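# Press the cap onto the marker and leave it on the desk

## Task

Push the cap fully home on the marker so it clicks into place, leave the capped marker resting on the desk, then release it and back the robot away. The robot must not tip over or finish leaning, and the result only counts if it stays that way without the robot holding anything in place.

## Robot and tools

ROBOT. A LinearBot: an omnidirectional wheeled base with a column about 1.75 m tall. A carriage slides up and down the column (lift_m) and carries two identical six-joint arms, left and right, each ending in a two-finger gripper. Arm bases sit at roughly 0.57 m + lift_m above the floor, with carriage parts hanging about 0.15 m lower. A hand reaches about 0.78 m from its shoulder but only about 0.38 m below its arm base. A hand is about 0.16 m long, 0.1 m wide, 0.14 m when open. Parked arm joints 1-6: 0, 0.05, 0.05, 1.45, 0, 0. Cameras: carriage_camera (fixed, facing forward, tilted about 20 degrees down), left_wrist_camera and right_wrist_camera (looking out past the fingertips).

FRAMES. Base frame: origin on the floor below the base centre, x forward, y left, z up. The reported left_hand and right_hand are the midpoint between each hand's finger pads, in this frame; quat_wxyz gives hand orientation, with hand z along the fingers and the fingers opening along hand y; an upright hand with joints 1, 5, 6 at 0 reads (1, 0, 0, 0). Odometry frame is the base frame where the scene began; base_odometry counts wheel rotation, so slip shows up as motion; heading is positive to the left, -3.142 to 3.142. Hand readings can be off, more so at long reach.

TOOL execute_actions. Argument actions: a list holding one action, or empty (empty just reports state and images). An action may have base, joints, or both; these start together and may finish at different times. base holds exactly one key, each a relative move from where the base last reported itself: translate_m (metres, forward positive, -2 to 2), strafe_m (metres, left positive, -2 to 2), rotate_rad (radians, counter-clockwise/left positive, -6.3 to 6.3). joints is a single object keyed by joint name (not a list per arm), each value an absolute target: lift_m 0 to 1 m (carriage height on the column); left_/right_joint1_rad -2.617 to 3.054 (swing about vertical, 0 forward, positive left); joint2_rad 0 to 3.141 (shoulder: 0 upper arm back and level, 1.57 upright, 3.14 forward and level); joint3_rad 0 to 3.141 (elbow: 0 folded, 3.14 straight); joint4_rad -1.57 to 1.57 (wrist pitch, positive lifts fingertips); joint5_rad -1.57 to 1.57 (wrist yaw, positive turns fingertips to the right, opposite to joint 1); joint6_rad -2.094 to 2.094 (roll about the finger axis, positive clockwise viewed from the forearm); left_/right_gripper_m 0 to 0.093 m (pad gap). Joints left out may keep pushing toward earlier targets. Unknown keys or out-of-range values reject the whole call with no motion. No action runs over 15 s. Argument cameras: list of carriage_camera, left_wrist_camera, right_wrist_camera, or all; omitted/null/["all"] gives all, [] gives none. The pictures line lists image order.

OTHER TOOLS. wait(seconds 0 to 10): no new command, returns state and images. zoom_image(camera, region [x0, y0, x1, y1] in pixels, top-left origin, at most 504 by 504) magnifies the latest full image of that camera; images are 896x504. read_manual(section "licences") returns licence texts only. finished_scene(scene) ends the scene irreversibly and reports success; the goal must already hold and keep holding. Replying with no tool call ends everything.

RESULT LINES. base_status and joint_status describe how the last accepted action ended: "done" (for the base, wheels turned the commanded amount even if slipping; a 1-2 mm move may stop short yet say done); "off_target" (resting off target, possibly still pushing; normal for a gripper holding something); "contact_stop" or "time_out" (target dropped, holding where it stopped). "joint command not followed" plus a cause line means a self-collision check withheld an arm's targets (grippers still move); those joints read "not_followed" and may be retried on later actions. To untangle, move only the withheld arm clear first, then the other in a later call. on_its_own covers what you did not command; "held at" is a held target, not a position. motor_effort is percent of maximum, positive toward higher joint values, with the peak in brackets; readings carry sizeable fixed and random error. A lift effort that keeps dropping while lowering means a hand or load is resting on something. drive_wheels higher at rest than after a free move means the base is still pressing. Joint torques are raw drive outputs with offsets and noise. "ARM HIT" means an arm struck the robot. MOTOR HOT warns from 75 °C; OVER-TEMPERATURE FAULT at 90 °C halts that arm 10 s, and at 100 °C the arm goes limp and drops; halted keys show "limit_stop_at_motor_heat" and should be resent. Stretched arms heat quickly even unloaded.

CAUTIONS. Arms and grippers have no contact stop: blocked arms keep pressing and snap to target when freed. The base and lift stop on contact only after the hit, sometimes not at all, and the base may roll up to about 0.3 m after an arm touches something; arms are not monitored during turns. After a stopped drive, back off about 0.2 m the way you came (or turn back), repeat if still pressed. The column can hit a table edge the base slid under; reversing into such an edge can topple the robot. Tipping risk rises with a high carriage, extended arms, loads, pulling, or abrupt stops; nothing prevents or reports a lean except images. Never let the arms strike or squeeze each other hard. Gripper force is about 45 to 60 N per pad. Avoid dropping, slamming or shoving the marker or cap. The robot keeps executing its last command while you compose a reply.

Each tool is called after "Call:" as name(argument=value, ...), one argument or row to a line, values as JSON.

## Session

Call:
execute_actions(
  actions=[],
)

Scene clock: 0.00 s.
Joint torques (N m, as the arm reports them, + toward a larger angle): no reading
base_odometry: x=+0.000 y=+0.000 heading=+0.000 (m, m, rad; odometry frame)
base_status: not commanded
joint_positions: lift_m=+0.297 left_joint1_rad=-0.016 left_joint2_rad=+0.061 left_joint3_rad=+0.067 left_joint4_rad=+1.437 left_joint5_rad=-0.039 left_joint6_rad=-0.037 left_gripper_m=+0.095 right_joint1_rad=+0.007 right_joint2_rad=+0.043 right_joint3_rad=+0.027 right_joint4_rad=+1.417 right_joint5_rad=-0.019 right_joint6_rad=-0.014 right_gripper_m=+0.094
joint_status: not commanded
motor_effort: lift_m=+32 drive_wheels=+1 (%)
left_hand: x=+0.2922 y=+0.3176 z=+1.2776 quat_wxyz=(+0.997, -0.020, +0.064, -0.025) (m; base frame)
right_hand: x=+0.3033 y=-0.3078 z=+1.2659 quat_wxyz=(+0.996, -0.010, +0.085, -0.003) (m; base frame)
pictures: carriage_camera, left_wrist_camera, right_wrist_camera
Images, in order (width x height): carriage_camera 896x504, left_wrist_camera 896x504, right_wrist_camera 896x504.

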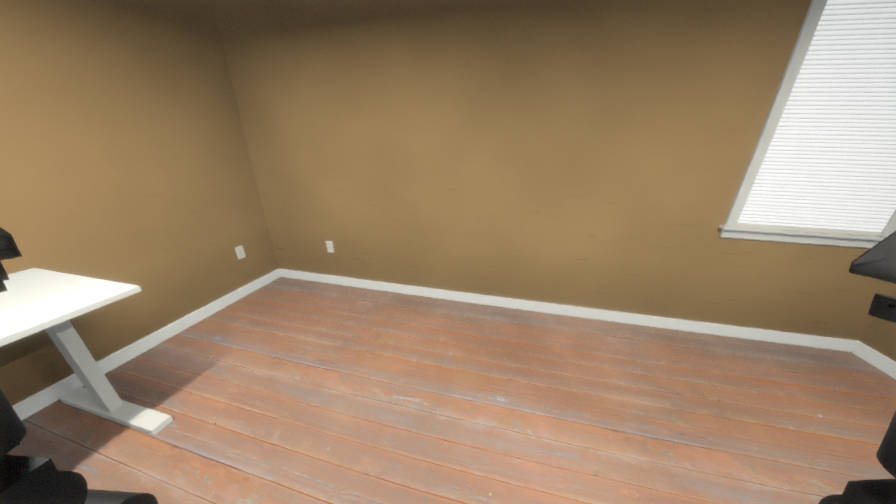

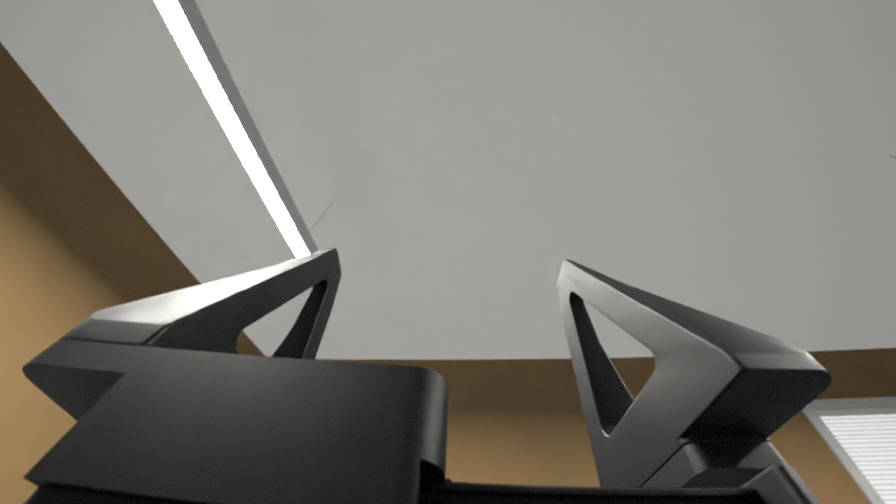

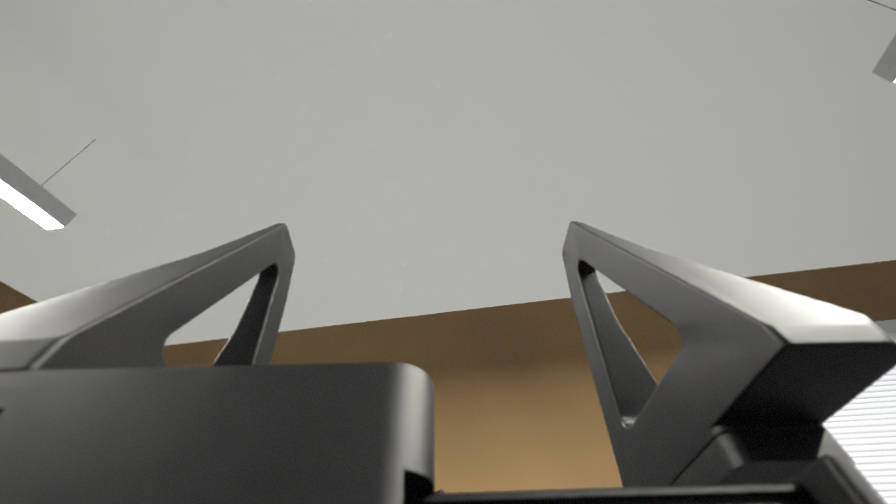

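Call:
execute_actions(
  actions=[
    {"base":{"rotate_rad":1.25}},
  ],
  cameras=["carriage_camera"],
)

Scene clock: 3.67 s.
Joint torques (N m, as the arm reports them, + toward a larger angle): left_arm=[-0.39  4.18  7.28 -0.21 -0.04 -0.01] | right_arm=[0.03 4.7  7.23 0.01 0.03 0.09]
base_odometry: x=+0.000 y=+0.000 heading=+1.250 (m, m, rad; odometry frame)
base_status: done
joint_positions: lift_m=+0.297 left_joint1_rad=-0.016 left_joint2_rad=+0.061 left_joint3_rad=+0.067 left_joint4_rad=+1.437 left_joint5_rad=-0.039 left_joint6_rad=-0.037 left_gripper_m=+0.095 right_joint1_rad=+0.007 right_joint2_rad=+0.043 right_joint3_rad=+0.027 right_joint4_rad=+1.417 right_joint5_rad=-0.019 right_joint6_rad=-0.014 right_gripper_m=+0.094
joint_status: not commanded
motor_effort: lift_m=+31(31) drive_wheels=+3(10) (%)
left_hand: x=+0.2922 y=+0.3176 z=+1.2776 quat_wxyz=(+0.997, -0.020, +0.064, -0.025) (m; base frame)
right_hand: x=+0.3034 y=-0.3078 z=+1.2659 quat_wxyz=(+0.996, -0.010, +0.085, -0.003) (m; base frame)
pictures: carriage_camera
Images, in order (width x height): carriage_camera 896x504.

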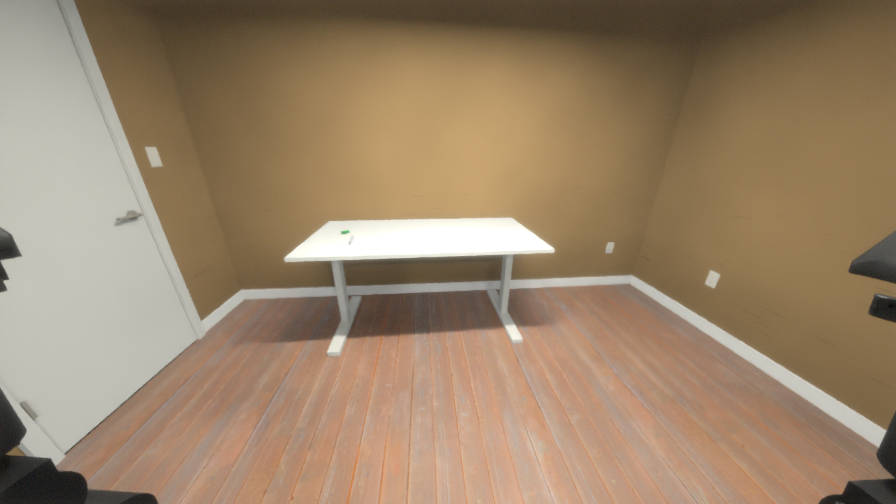

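Call:
execute_actions(
  actions=[
    {"base":{"strafe_m":0.55}},
  ],
  cameras=[],
)

Call:
execute_actions(
  actions=[
    {"base":{"translate_m":0.85}},
  ],
  cameras=["carriage_camera"],
)

Call:
zoom_image(
  camera="carriage_camera",
  region=[350,230,530,350],
)

Scene clock: 8.90 s.
Joint torques (N m, as the arm reports them, + toward a larger angle): left_arm=[-0.48  4.19  7.25 -0.21 -0.06  0.  ] | right_arm=[0.01 4.63 7.14 0.03 0.03 0.09]
base_odometry: x=-0.522 y=+0.173 heading=+1.250 (m, m, rad; odometry frame)
base_status: done
joint_positions: lift_m=+0.297 left_joint1_rad=-0.016 left_joint2_rad=+0.061 left_joint3_rad=+0.067 left_joint4_rad=+1.437 left_joint5_rad=-0.039 left_joint6_rad=-0.037 left_gripper_m=+0.095 right_joint1_rad=+0.007 right_joint2_rad=+0.043 right_joint3_rad=+0.027 right_joint4_rad=+1.417 right_joint5_rad=-0.019 right_joint6_rad=-0.014 right_gripper_m=+0.094
joint_status: not commanded
motor_effort: lift_m=+31(31) drive_wheels=-4(12) (%)
left_hand: x=+0.2922 y=+0.3176 z=+1.2776 quat_wxyz=(+0.997, -0.020, +0.064, -0.025) (m; base frame)
right_hand: x=+0.3034 y=-0.3078 z=+1.2659 quat_wxyz=(+0.996, -0.010, +0.085, -0.003) (m; base frame)
pictures: none
No camera images: the call's "cameras" was empty. Leave "cameras" out to get every camera's image.

Scene clock: 12.93 s.
Joint torques (N m, as the arm reports them, + toward a larger angle): left_arm=[-0.4   4.28  7.33 -0.19 -0.08 -0.03] | right_arm=[0.03 4.68 7.15 0.   0.02 0.09]
base_odometry: x=-0.255 y=+0.980 heading=+1.251 (m, m, rad; odometry frame)
base_status: done
joint_positions: lift_m=+0.297 left_joint1_rad=-0.016 left_joint2_rad=+0.061 left_joint3_rad=+0.067 left_joint4_rad=+1.437 left_joint5_rad=-0.039 left_joint6_rad=-0.037 left_gripper_m=+0.095 right_joint1_rad=+0.007 right_joint2_rad=+0.043 right_joint3_rad=+0.027 right_joint4_rad=+1.417 right_joint5_rad=-0.019 right_joint6_rad=-0.014 right_gripper_m=+0.094
joint_status: not commanded
motor_effort: lift_m=+31(31) drive_wheels=-3(12) (%)
left_hand: x=+0.2921 y=+0.3176 z=+1.2776 quat_wxyz=(+0.997, -0.020, +0.064, -0.025) (m; base frame)
right_hand: x=+0.3033 y=-0.3078 z=+1.2659 quat_wxyz=(+0.996, -0.010, +0.085, -0.003) (m; base frame)
pictures: carriage_camera
Images, in order (width x height): carriage_camera 896x504.

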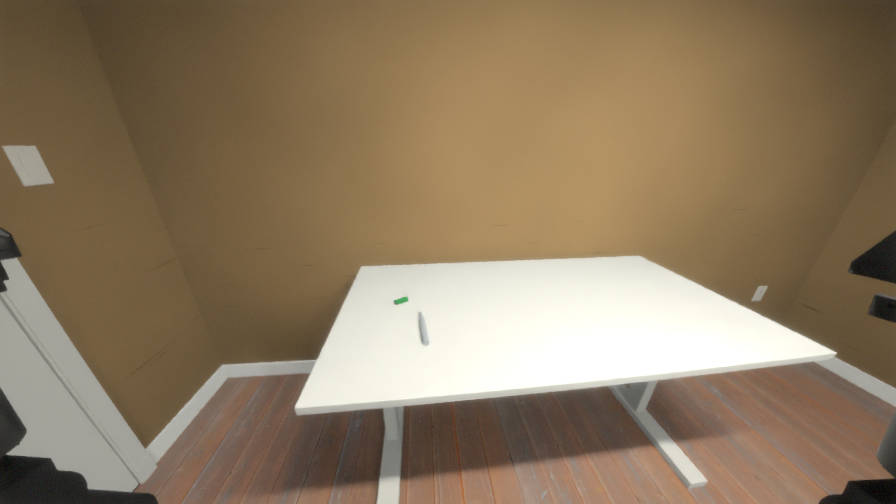

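Region (350, 230, 530, 350) of carriage_camera's 896x504 image, scaled by 2.800, with more detail than that image has.

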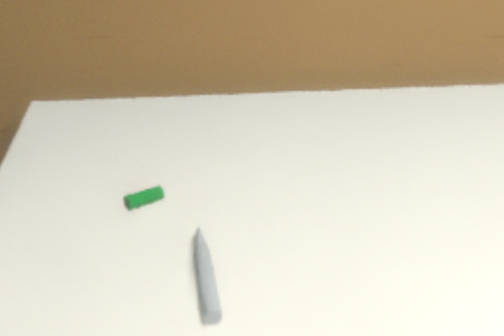

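Call:
execute_actions(
  actions=[
    {"base":{"translate_m":0.27},"joints":{"lift_m":0.46,"left_joint1_rad":-0.27,"left_joint2_rad":2.717,"left_joint3_rad":2.03,"left_joint4_rad":-0.884,"left_joint6_rad":0.85,"left_gripper_m":0.06,"right_gripper_m":0.06,"right_joint1_rad":0.4,"right_joint2_rad":2.627,"right_joint3_rad":1.846,"right_joint4_rad":-0.79,"right_joint6_rad":0.72}},
  ],
  cameras=[],
)

Call:
execute_actions(
  actions=[
    {"joints":{"right_joint1_rad":0.953,"lift_m":0.42}},
  ],
)

Scene clock: 31.23 s.
Joint torques (N m, as the arm reports them, + toward a larger angle): left_arm=[ -0.87 -16.77   8.32   0.46  -0.11   0.03] | right_arm=[  0.64 -15.81   7.36   0.48   0.07   0.14]
base_odometry: x=-0.170 y=+1.236 heading=+1.252 (m, m, rad; odometry frame)
base_status: done
joint_positions: lift_m=+0.460 left_joint1_rad=-0.262 left_joint2_rad=+2.721 left_joint3_rad=+2.020 left_joint4_rad=-0.875 left_joint5_rad=-0.039 left_joint6_rad=+0.846 left_gripper_m=+0.060 right_joint1_rad=+0.394 right_joint2_rad=+2.622 right_joint3_rad=+1.840 right_joint4_rad=-0.781 right_joint5_rad=-0.019 right_joint6_rad=+0.714 right_gripper_m=+0.060
joint_status: all done
motor_effort: lift_m=+31(42) drive_wheels=-4(10) (%)
left_hand: x=+0.7302 y=+0.1921 z=+0.8686 quat_wxyz=(-0.009, +0.526, +0.850, +0.018) (m; base frame)
right_hand: x=+0.6897 y=-0.1292 z=+0.8739 quat_wxyz=(-0.002, +0.160, +0.987, +0.010) (m; base frame)
pictures: none
No camera images: the call's "cameras" was empty. Leave "cameras" out to get every camera's image.

Scene clock: 32.53 s.
Joint torques (N m, as the arm reports them, + toward a larger angle): left_arm=[ -0.88 -16.72   8.11   0.43  -0.06   0.02] | right_arm=[ -0.37 -16.13   7.36   0.46   0.08   0.14]
base_odometry: x=-0.170 y=+1.236 heading=+1.252 (m, m, rad; odometry frame)
base_status: not commanded
joint_positions: lift_m=+0.420 left_joint1_rad=-0.262 left_joint2_rad=+2.720 left_joint3_rad=+2.022 left_joint4_rad=-0.879 left_joint5_rad=-0.039 left_joint6_rad=+0.846 left_gripper_m=+0.060 right_joint1_rad=+0.958 right_joint2_rad=+2.626 right_joint3_rad=+1.840 right_joint4_rad=-0.782 right_joint5_rad=-0.022 right_joint6_rad=+0.716 right_gripper_m=+0.060
joint_status: all done
motor_effort: lift_m=+30(30) drive_wheels=+3(4) (%)
left_hand: x=+0.7305 y=+0.1920 z=+0.8299 quat_wxyz=(-0.008, +0.526, +0.850, +0.018) (m; base frame)
right_hand: x=+0.5247 y=+0.0717 z=+0.8321 quat_wxyz=(-0.007, -0.121, +0.993, +0.008) (m; base frame)
pictures: carriage_camera, left_wrist_camera, right_wrist_camera
camera_calibration (this result's frames):
carriage_camera: T_world_to_cam=[[0.0198054, -0.999667, 0.0165363, -0.0269487], [-0.358609, -0.0225418, -0.933216, 1.35825], [0.933278, 0.0125526, -0.358936, 0.32031], [0, 0, 0, 1]] pos_world=[0.188675, -0.000343101, 1.38295]
left_wrist_camera: T_world_to_cam=[[-0.88333, -0.464844, -0.060398, 0.789218], [-0.414725, 0.714952, 0.562891, -0.290454], [-0.218475, 0.522267, -0.824321, 0.86579], [0, 0, 0, 1]] pos_world=[0.765835, 0.122351, 0.924851]
right_wrist_camera: T_world_to_cam=[[0.236159, -0.97159, 0.0155721, -0.0712802], [-0.765135, -0.176051, 0.619334, -0.0992244], [-0.598997, -0.158176, -0.784973, 1.10523], [0, 0, 0, 1]] pos_world=[0.602945, 0.0880977, 0.93014]
Images, in order (width x height): carriage_camera 896x504, left_wrist_camera 896x504, right_wrist_camera 896x504.

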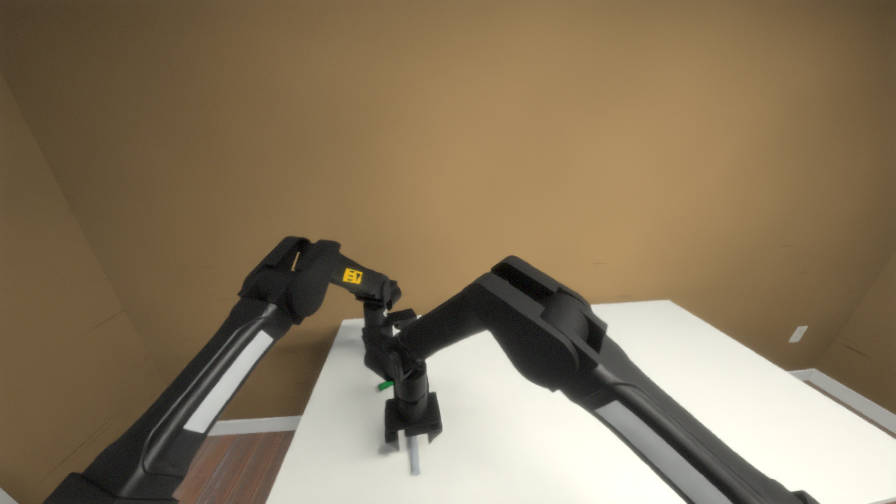

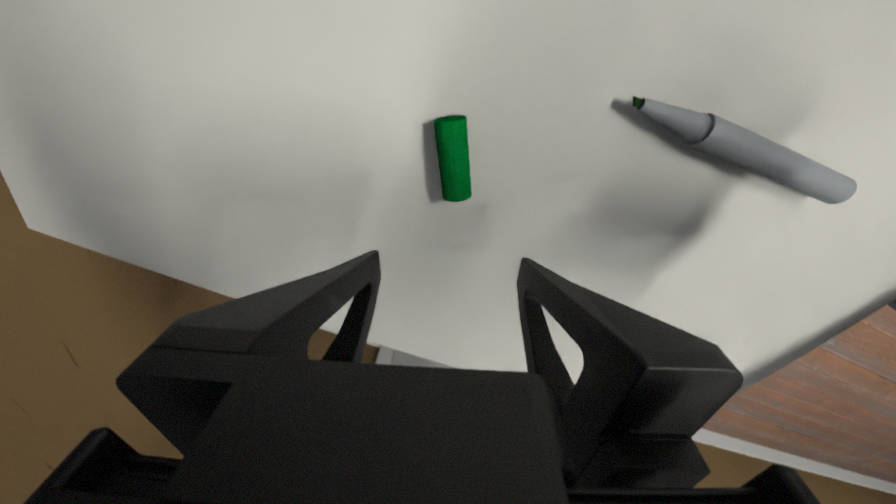

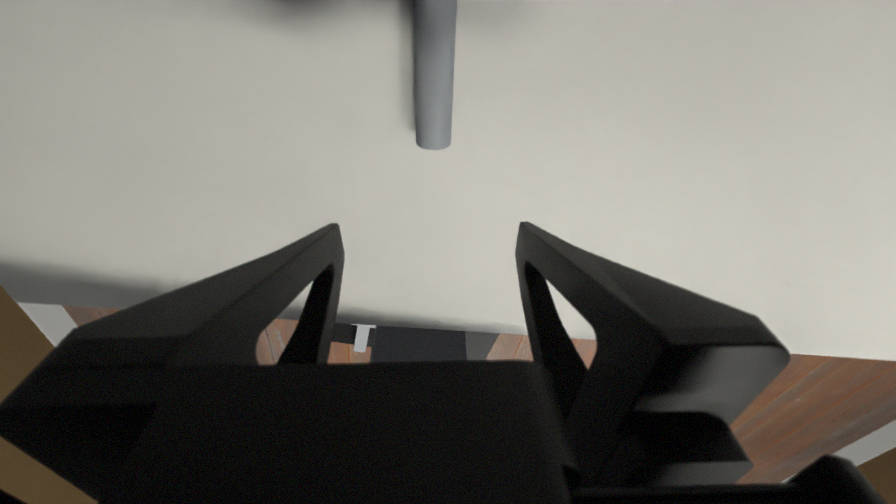

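Call:
execute_actions(
  actions=[
    {"joints":{"right_joint1_rad":0.3,"right_joint2_rad":2.2,"lift_m":0.375,"left_joint1_rad":-0.3,"left_joint2_rad":2.785,"left_joint3_rad":2.17,"left_joint4_rad":-0.957,"left_joint5_rad":0,"left_joint6_rad":0.83}},
  ],
  cameras=["left_wrist_camera"],
)

Scene clock: 38.60 s.
Joint torques (N m, as the arm reports them, + toward a larger angle): left_arm=[ -0.61 -17.08   8.67   0.39   0.    -0.04] | right_arm=[  0.67 -13.02   7.8    1.53   0.01   0.1 ]
base_odometry: x=-0.170 y=+1.236 heading=+1.251 (m, m, rad; odometry frame)
base_status: not commanded
joint_positions: lift_m=+0.375 left_joint1_rad=-0.300 left_joint2_rad=+2.788 left_joint3_rad=+2.157 left_joint4_rad=-0.947 left_joint5_rad=-0.004 left_joint6_rad=+0.831 left_gripper_m=+0.060 right_joint1_rad=+0.292 right_joint2_rad=+2.180 right_joint3_rad=+1.858 right_joint4_rad=-0.774 right_joint5_rad=-0.014 right_joint6_rad=+0.716 right_gripper_m=+0.060
joint_status: all done
motor_effort: lift_m=+31(31) drive_wheels=-4(4) (%)
left_hand: x=+0.7369 y=+0.1647 z=+0.7836 quat_wxyz=(-0.004, +0.536, +0.844, +0.001) (m; base frame)
right_hand: x=+0.7711 y=-0.1553 z=+1.0110 quat_wxyz=(+0.202, +0.203, +0.951, +0.119) (m; base frame)
pictures: left_wrist_camera
camera_calibration (this result's frames):
left_wrist_camera: T_world_to_cam=[[-0.89415, -0.446309, -0.0361233, 0.765271], [-0.392598, 0.742631, 0.542556, -0.247158], [-0.215321, 0.499308, -0.839243, 0.856391], [0, 0, 0, 1]] pos_world=[0.771632, 0.0974911, 0.880461]
Images, in order (width x height): left_wrist_camera 896x504.

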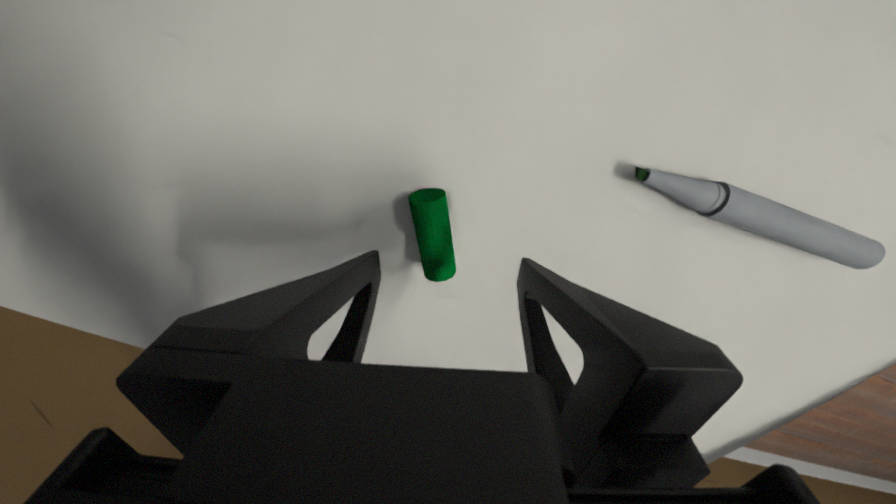

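Call:
execute_actions(
  actions=[
    {"base":{"translate_m":0.01},"joints":{"lift_m":0.345,"left_joint1_rad":-0.277,"left_joint6_rad":0.76}},
  ],
)

Call:
zoom_image(
  camera="carriage_camera",
  region=[320,300,480,460],
)

Scene clock: 42.33 s.
Joint torques (N m, as the arm reports them, + toward a larger angle): left_arm=[ -0.33 -16.97   8.62   0.46  -0.04  -0.06] | right_arm=[  0.35 -14.59   7.82   1.55   0.     0.12]
base_odometry: x=-0.167 y=+1.246 heading=+1.252 (m, m, rad; odometry frame)
base_status: done
joint_positions: lift_m=+0.345 left_joint1_rad=-0.282 left_joint2_rad=+2.787 left_joint3_rad=+2.160 left_joint4_rad=-0.951 left_joint5_rad=-0.004 left_joint6_rad=+0.764 left_gripper_m=+0.060 right_joint1_rad=+0.294 right_joint2_rad=+2.197 right_joint3_rad=+1.858 right_joint4_rad=-0.781 right_joint5_rad=-0.015 right_joint6_rad=+0.716 right_gripper_m=+0.060
joint_status: all done
motor_effort: lift_m=+29(30) drive_wheels=+3(16) (%)
left_hand: x=+0.7397 y=+0.1731 z=+0.7549 quat_wxyz=(-0.004, +0.499, +0.867, +0.001) (m; base frame)
right_hand: x=+0.7687 y=-0.1544 z=+0.9717 quat_wxyz=(+0.192, +0.202, +0.953, +0.114) (m; base frame)
pictures: carriage_camera, left_wrist_camera, right_wrist_camera
camera_calibration (this result's frames):
carriage_camera: T_world_to_cam=[[0.0198054, -0.999667, 0.0165363, -0.0257092], [-0.358609, -0.0225418, -0.933216, 1.2883], [0.933278, 0.0125526, -0.358936, 0.293407], [0, 0, 0, 1]] pos_world=[0.188675, -0.000343101, 1.308]
left_wrist_camera: T_world_to_cam=[[-0.852788, -0.521009, -0.0360765, 0.752747], [-0.454644, 0.706618, 0.542208, -0.184315], [-0.257003, 0.478791, -0.839469, 0.863237], [0, 0, 0, 1]] pos_world=[0.77999, 0.109118, 0.851755]
right_wrist_camera: T_world_to_cam=[[-0.3586, -0.894562, -0.266767, 0.392612], [-0.912624, 0.275878, 0.301677, 0.453124], [-0.196273, 0.351639, -0.915329, 1.22104], [0, 0, 0, 1]] pos_world=[0.79398, -0.203157, 1.08569]
Images, in order (width x height): carriage_camera 896x504, left_wrist_camera 896x504, right_wrist_camera 896x504.

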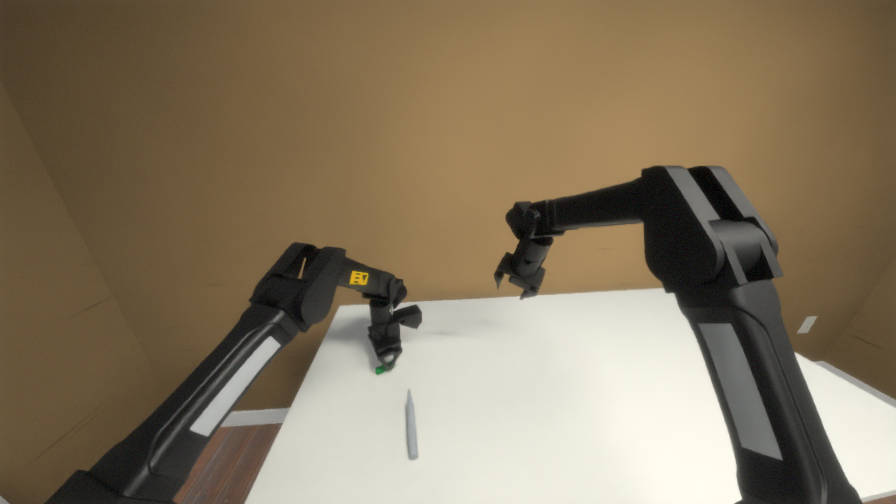

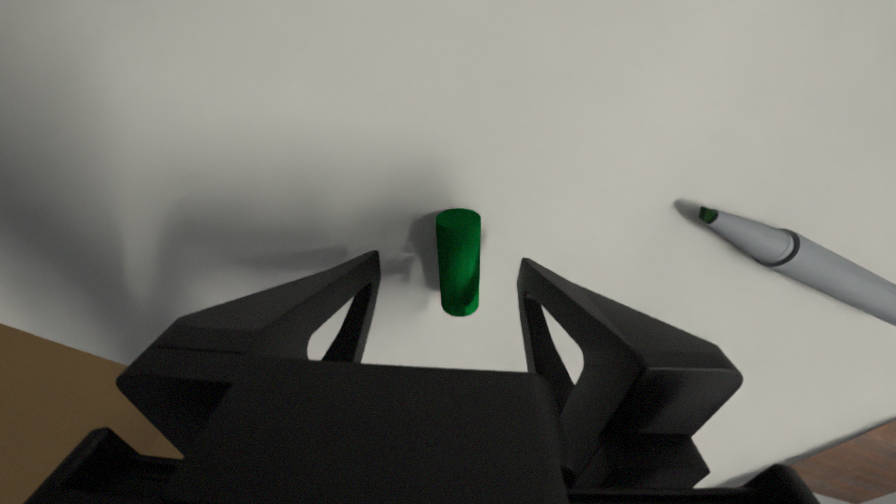

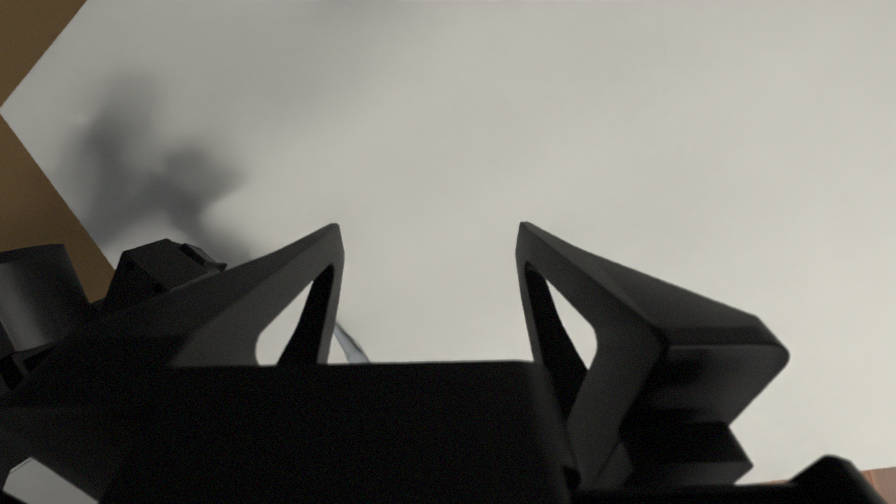

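Region (320, 300, 480, 460) of carriage_camera's 896x504 image, scaled by 3.150, with more detail than that image has.

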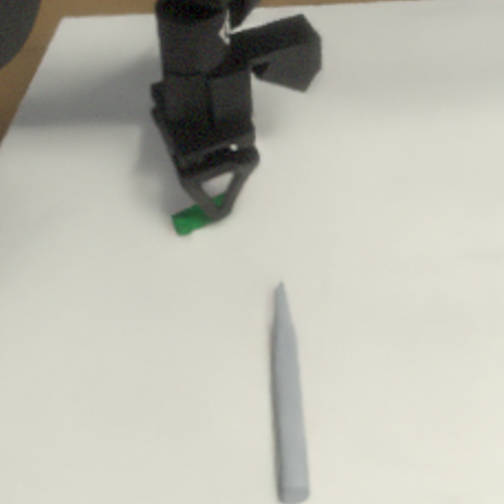

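Call:
execute_actions(
  actions=[
    {"joints":{"lift_m":0.327,"left_joint1_rad":-0.268}},
  ],
  cameras=["left_wrist_camera"],
)

Call:
execute_actions(
  actions=[
    {"joints":{"left_gripper_m":0.0}},
  ],
  cameras=["left_wrist_camera"],
)

Scene clock: 44.87 s.
Joint torques (N m, as the arm reports them, + toward a larger angle): left_arm=[  0.19 -17.     8.53   0.44  -0.02  -0.05] | right_arm=[  0.51 -14.77   8.11   1.56   0.     0.11]
base_odometry: x=-0.167 y=+1.246 heading=+1.252 (m, m, rad; odometry frame)
base_status: not commanded
joint_positions: lift_m=+0.327 left_joint1_rad=-0.277 left_joint2_rad=+2.786 left_joint3_rad=+2.161 left_joint4_rad=-0.953 left_joint5_rad=-0.003 left_joint6_rad=+0.764 left_gripper_m=+0.060 right_joint1_rad=+0.294 right_joint2_rad=+2.200 right_joint3_rad=+1.854 right_joint4_rad=-0.785 right_joint5_rad=-0.015 right_joint6_rad=+0.716 right_gripper_m=+0.060
joint_status: all done
motor_effort: lift_m=+30(30) drive_wheels=-3(4) (%)
left_hand: x=+0.7401 y=+0.1751 z=+0.7374 quat_wxyz=(-0.004, +0.497, +0.868, +0.001) (m; base frame)
right_hand: x=+0.7669 y=-0.1550 z=+0.9503 quat_wxyz=(+0.187, +0.203, +0.955, +0.112) (m; base frame)
pictures: left_wrist_camera
camera_calibration (this result's frames):
left_wrist_camera: T_world_to_cam=[[-0.850623, -0.524591, -0.0352806, 0.75197], [-0.457153, 0.704788, 0.54248, -0.174057], [-0.259715, 0.477575, -0.839327, 0.849841], [0, 0, 0, 1]] pos_world=[0.780789, 0.111287, 0.834247]
Images, in order (width x height): left_wrist_camera 896x504.

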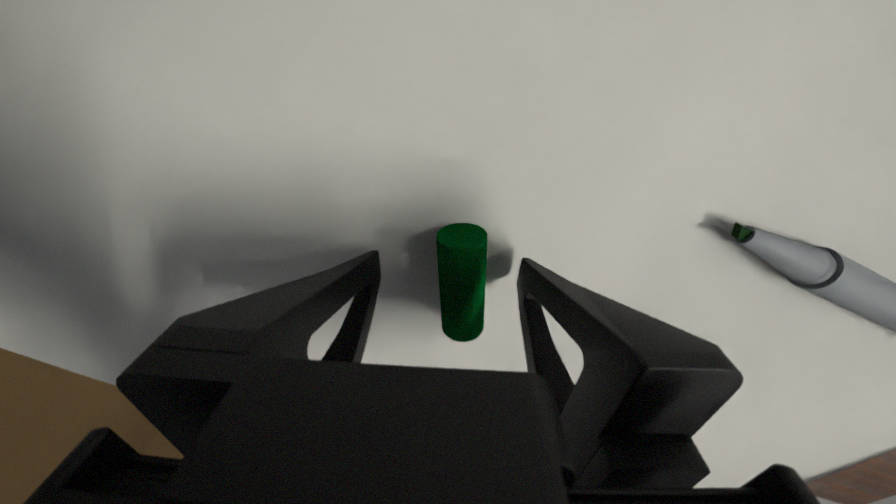

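Scene clock: 45.50 s.
Joint torques (N m, as the arm reports them, + toward a larger angle): left_arm=[  0.07 -17.05   8.5    0.45   0.    -0.03] | right_arm=[  0.45 -14.81   8.08   1.58   0.     0.11]
base_odometry: x=-0.167 y=+1.246 heading=+1.252 (m, m, rad; odometry frame)
base_status: not commanded
joint_positions: lift_m=+0.327 left_joint1_rad=-0.277 left_joint2_rad=+2.786 left_joint3_rad=+2.161 left_joint4_rad=-0.954 left_joint5_rad=-0.003 left_joint6_rad=+0.764 left_gripper_m=+0.018 right_joint1_rad=+0.294 right_joint2_rad=+2.200 right_joint3_rad=+1.854 right_joint4_rad=-0.785 right_joint5_rad=-0.015 right_joint6_rad=+0.716 right_gripper_m=+0.060
joint_status: left_gripper_m off_target (ended at +0.018, target +0.000)
motor_effort: lift_m=+30(30) drive_wheels=+2(3) (%)
left_hand: x=+0.7400 y=+0.1751 z=+0.7374 quat_wxyz=(-0.004, +0.497, +0.868, +0.001) (m; base frame)
right_hand: x=+0.7669 y=-0.1550 z=+0.9503 quat_wxyz=(+0.187, +0.203, +0.955, +0.112) (m; base frame)
pictures: left_wrist_camera
camera_calibration (this result's frames):
left_wrist_camera: T_world_to_cam=[[-0.850636, -0.524587, -0.0350233, 0.751726], [-0.456953, 0.704732, 0.542722, -0.174432], [-0.260023, 0.477663, -0.839182, 0.849911], [0, 0, 0, 1]] pos_world=[0.780734, 0.111303, 0.834226]
Images, in order (width x height): left_wrist_camera 896x504.

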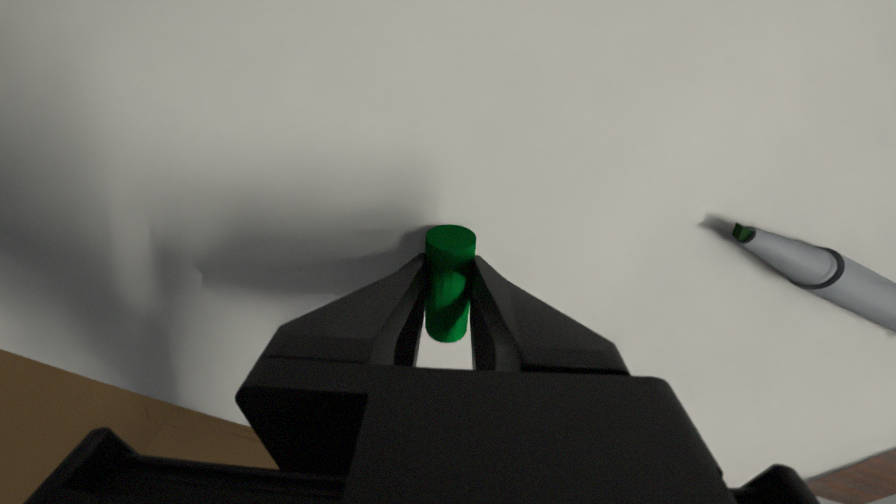

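Call:
execute_actions(
  actions=[
    {"joints":{"left_gripper_m":0.03,"lift_m":0.321}},
  ],
  cameras=[],
)

Call:
execute_actions(
  actions=[
    {"joints":{"left_gripper_m":0}},
  ],
  cameras=["left_wrist_camera"],
)

Call:
execute_actions(
  actions=[
    {"joints":{"lift_m":0.4}},
  ],
  cameras=[],
)

Call:
execute_actions(
  actions=[
    {"joints":{"left_joint1_rad":0.15,"left_joint2_rad":1.9,"left_joint3_rad":1.2,"left_joint6_rad":-0.6,"right_joint1_rad":1.096,"right_joint2_rad":2.516,"right_joint3_rad":1.327,"right_joint4_rad":0.03,"right_joint5_rad":0.464,"right_joint6_rad":0.8}},
  ],
)

Scene clock: 51.57 s.
Joint torques (N m, as the arm reports them, + toward a larger angle): left_arm=[  0.16 -16.19   8.38   0.54  -0.01  -0.05] | right_arm=[  0.55 -14.76   7.99   1.57  -0.01   0.11]
base_odometry: x=-0.167 y=+1.246 heading=+1.252 (m, m, rad; odometry frame)
base_status: not commanded
joint_positions: lift_m=+0.321 left_joint1_rad=-0.277 left_joint2_rad=+2.776 left_joint3_rad=+2.162 left_joint4_rad=-0.958 left_joint5_rad=-0.003 left_joint6_rad=+0.764 left_gripper_m=+0.030 right_joint1_rad=+0.294 right_joint2_rad=+2.199 right_joint3_rad=+1.854 right_joint4_rad=-0.786 right_joint5_rad=-0.015 right_joint6_rad=+0.716 right_gripper_m=+0.060
joint_status: all done
motor_effort: lift_m=+28(28) drive_wheels=+3(3) (%)
left_hand: x=+0.7418 y=+0.1746 z=+0.7367 quat_wxyz=(-0.001, +0.497, +0.868, +0.001) (m; base frame)
right_hand: x=+0.7667 y=-0.1551 z=+0.9448 quat_wxyz=(+0.187, +0.203, +0.955, +0.112) (m; base frame)
pictures: none
No camera images: the call's "cameras" was empty. Leave "cameras" out to get every camera's image.

Scene clock: 52.10 s.
Joint torques (N m, as the arm reports them, + toward a larger angle): left_arm=[ -0.05 -16.21   8.4    0.51  -0.02  -0.05] | right_arm=[  0.5  -14.78   8.04   1.55   0.     0.11]
base_odometry: x=-0.167 y=+1.246 heading=+1.252 (m, m, rad; odometry frame)
base_status: not commanded
joint_positions: lift_m=+0.321 left_joint1_rad=-0.277 left_joint2_rad=+2.776 left_joint3_rad=+2.162 left_joint4_rad=-0.958 left_joint5_rad=-0.003 left_joint6_rad=+0.764 left_gripper_m=+0.019 right_joint1_rad=+0.294 right_joint2_rad=+2.199 right_joint3_rad=+1.854 right_joint4_rad=-0.786 right_joint5_rad=-0.015 right_joint6_rad=+0.716 right_gripper_m=+0.060
joint_status: left_gripper_m off_target (ended at +0.019, target +0.000)
motor_effort: lift_m=+28(28) drive_wheels=+3(3) (%)
left_hand: x=+0.7418 y=+0.1746 z=+0.7367 quat_wxyz=(-0.001, +0.497, +0.868, +0.001) (m; base frame)
right_hand: x=+0.7667 y=-0.1551 z=+0.9448 quat_wxyz=(+0.187, +0.203, +0.955, +0.112) (m; base frame)
pictures: left_wrist_camera
camera_calibration (this result's frames):
left_wrist_camera: T_world_to_cam=[[-0.850389, -0.524657, -0.0396536, 0.756176], [-0.460523, 0.705748, 0.538366, -0.167197], [-0.254472, 0.476082, -0.841778, 0.848066], [0, 0, 0, 1]] pos_world=[0.781856, 0.110983, 0.833881]
Images, in order (width x height): left_wrist_camera 896x504.

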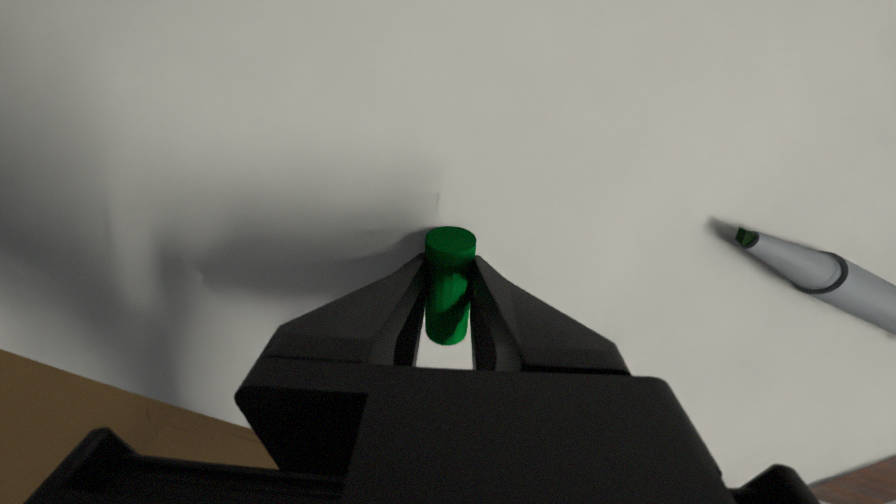

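Scene clock: 52.97 s.
Joint torques (N m, as the arm reports them, + toward a larger angle): left_arm=[  0.13 -16.24   8.41   0.53  -0.01  -0.06] | right_arm=[  0.51 -14.51   8.12   1.56   0.     0.11]
base_odometry: x=-0.167 y=+1.246 heading=+1.252 (m, m, rad; odometry frame)
base_status: not commanded
joint_positions: lift_m=+0.400 left_joint1_rad=-0.277 left_joint2_rad=+2.777 left_joint3_rad=+2.162 left_joint4_rad=-0.957 left_joint5_rad=-0.003 left_joint6_rad=+0.764 left_gripper_m=+0.019 right_joint1_rad=+0.294 right_joint2_rad=+2.196 right_joint3_rad=+1.854 right_joint4_rad=-0.785 right_joint5_rad=-0.015 right_joint6_rad=+0.716 right_gripper_m=+0.060
joint_status: all done
motor_effort: lift_m=+32(40) drive_wheels=+3(4) (%)
left_hand: x=+0.7420 y=+0.1745 z=+0.8150 quat_wxyz=(+0.000, +0.497, +0.868, +0.002) (m; base frame)
right_hand: x=+0.7669 y=-0.1550 z=+1.0250 quat_wxyz=(+0.189, +0.203, +0.954, +0.113) (m; base frame)
pictures: none
No camera images: the call's "cameras" was empty. Leave "cameras" out to get every camera's image.

Scene clock: 54.60 s.
Joint torques (N m, as the arm reports them, + toward a larger angle): left_arm=[ -0.73 -10.92   6.39   0.28  -0.1   -0.07] | right_arm=[ -0.41 -15.3    4.82   1.52   0.42   0.13]
base_odometry: x=-0.167 y=+1.246 heading=+1.252 (m, m, rad; odometry frame)
base_status: not commanded
joint_positions: lift_m=+0.400 left_joint1_rad=+0.155 left_joint2_rad=+1.909 left_joint3_rad=+1.211 left_joint4_rad=-0.955 left_joint5_rad=-0.005 left_joint6_rad=-0.596 left_gripper_m=+0.019 right_joint1_rad=+1.100 right_joint2_rad=+2.524 right_joint3_rad=+1.337 right_joint4_rad=+0.028 right_joint5_rad=+0.455 right_joint6_rad=+0.795 right_gripper_m=+0.060
joint_status: all done
motor_effort: lift_m=+32(32) drive_wheels=+3(5) (%)
left_hand: x=+0.5691 y=+0.3606 z=+0.9511 quat_wxyz=(-0.040, -0.366, +0.930, +0.012) (m; base frame)
right_hand: x=+0.5418 y=+0.0769 z=+0.7975 quat_wxyz=(+0.295, -0.099, +0.950, +0.033) (m; base frame)
pictures: carriage_camera, left_wrist_camera, right_wrist_camera
camera_calibration (this result's frames):
carriage_camera: T_world_to_cam=[[0.0198054, -0.999667, 0.0165363, -0.0266155], [-0.358609, -0.0225418, -0.933216, 1.33944], [0.933278, 0.0125526, -0.358936, 0.313078], [0, 0, 0, 1]] pos_world=[0.188675, -0.000343101, 1.3628]
left_wrist_camera: T_world_to_cam=[[0.692908, -0.71532, -0.0905337, -0.045746], [-0.542584, -0.59999, 0.58789, -0.0230096], [-0.474849, -0.358232, -0.803859, 1.28625], [0, 0, 0, 1]] pos_world=[0.629987, 0.414246, 1.04335]
right_wrist_camera: T_world_to_cam=[[0.186599, -0.982192, 0.0219002, -0.0471714], [-0.981313, -0.185274, 0.0519468, 0.506582], [-0.0469642, -0.0311841, -0.99841, 0.950487], [0, 0, 0, 1]] pos_world=[0.550557, 0.0771652, 0.923693]
Images, in order (width x height): carriage_camera 896x504, left_wrist_camera 896x504, right_wrist_camera 896x504.

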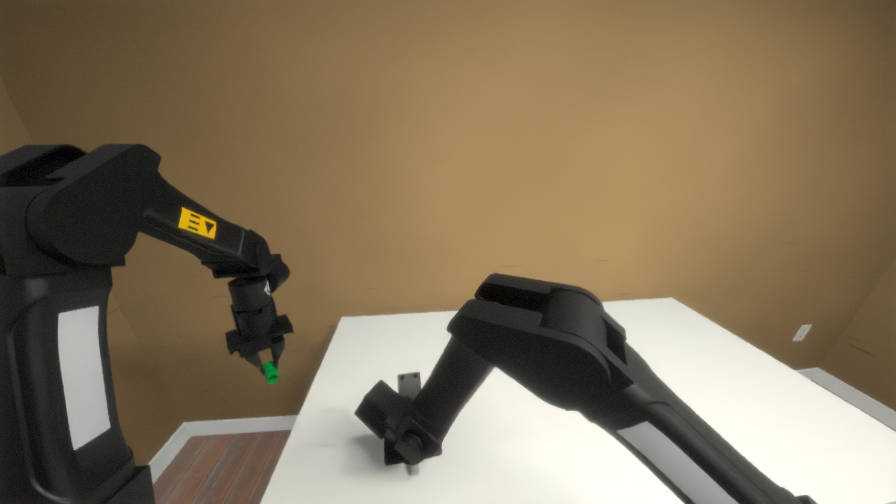

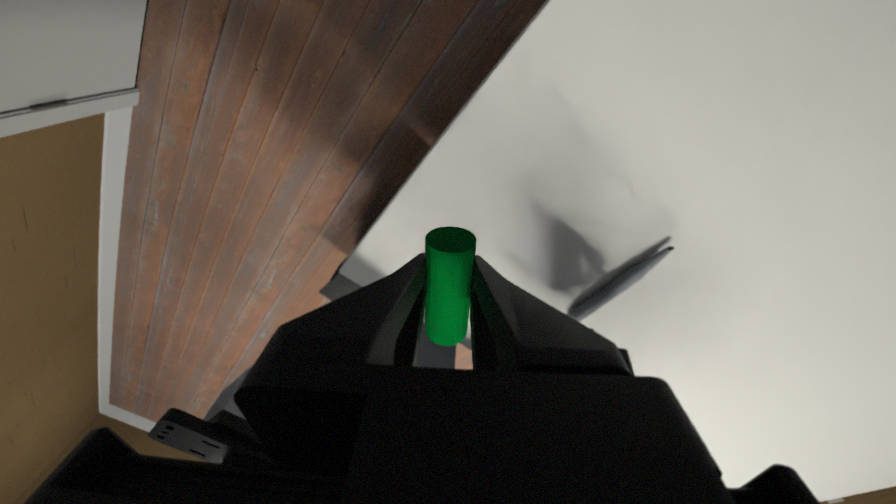

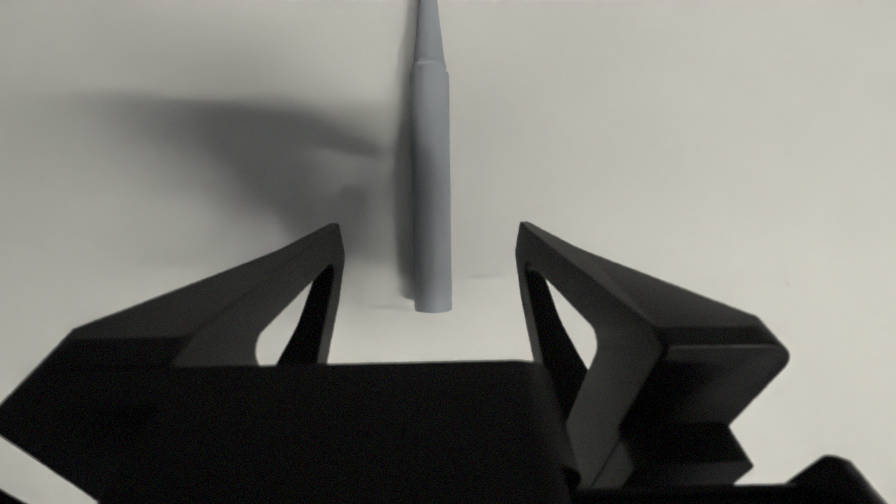

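Well aligned.

Call:
execute_actions(
  actions=[
    {"joints":{"lift_m":0.338}},
  ],
  cameras=["right_wrist_camera"],
)

Scene clock: 56.27 s.
Joint torques (N m, as the arm reports them, + toward a larger angle): left_arm=[ -0.66 -10.06   6.55   0.33  -0.07  -0.05] | right_arm=[ -0.24 -14.42   5.06   1.53   0.37   0.15]
base_odometry: x=-0.167 y=+1.246 heading=+1.252 (m, m, rad; odometry frame)
base_status: not commanded
joint_positions: lift_m=+0.338 left_joint1_rad=+0.155 left_joint2_rad=+1.901 left_joint3_rad=+1.209 left_joint4_rad=-0.955 left_joint5_rad=-0.005 left_joint6_rad=-0.596 left_gripper_m=+0.019 right_joint1_rad=+1.100 right_joint2_rad=+2.515 right_joint3_rad=+1.336 right_joint4_rad=+0.031 right_joint5_rad=+0.460 right_joint6_rad=+0.795 right_gripper_m=+0.060
joint_status: all done
motor_effort: lift_m=+30(31) drive_wheels=-3(3) (%)
left_hand: x=+0.5693 y=+0.3606 z=+0.8913 quat_wxyz=(-0.037, -0.366, +0.930, +0.011) (m; base frame)
right_hand: x=+0.5436 y=+0.0788 z=+0.7404 quat_wxyz=(+0.300, -0.097, +0.948, +0.036) (m; base frame)
pictures: right_wrist_camera
camera_calibration (this result's frames):
right_wrist_camera: T_world_to_cam=[[0.184452, -0.982717, 0.0156104, -0.0385605], [-0.982114, -0.183682, 0.0413831, 0.519799], [-0.0378005, -0.0229644, -0.999021, 0.888427], [0, 0, 0, 1]] pos_world=[0.551198, 0.0779857, 0.866648]
Images, in order (width x height): right_wrist_camera 896x504.

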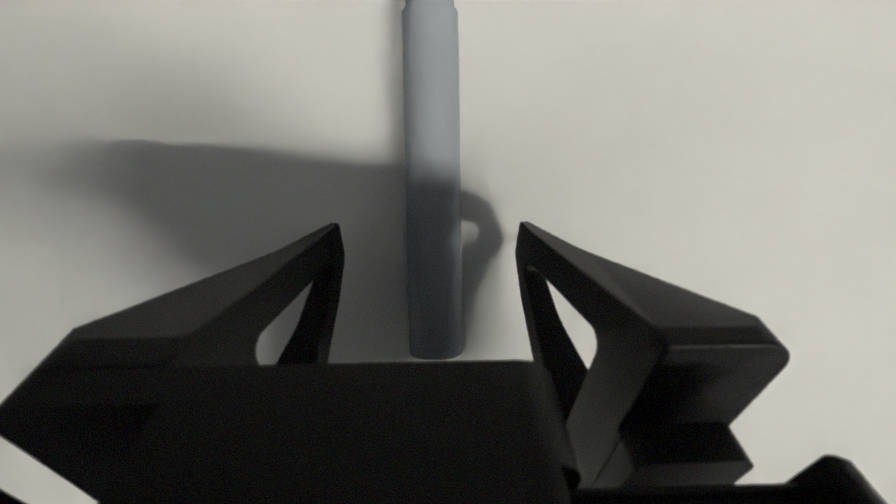

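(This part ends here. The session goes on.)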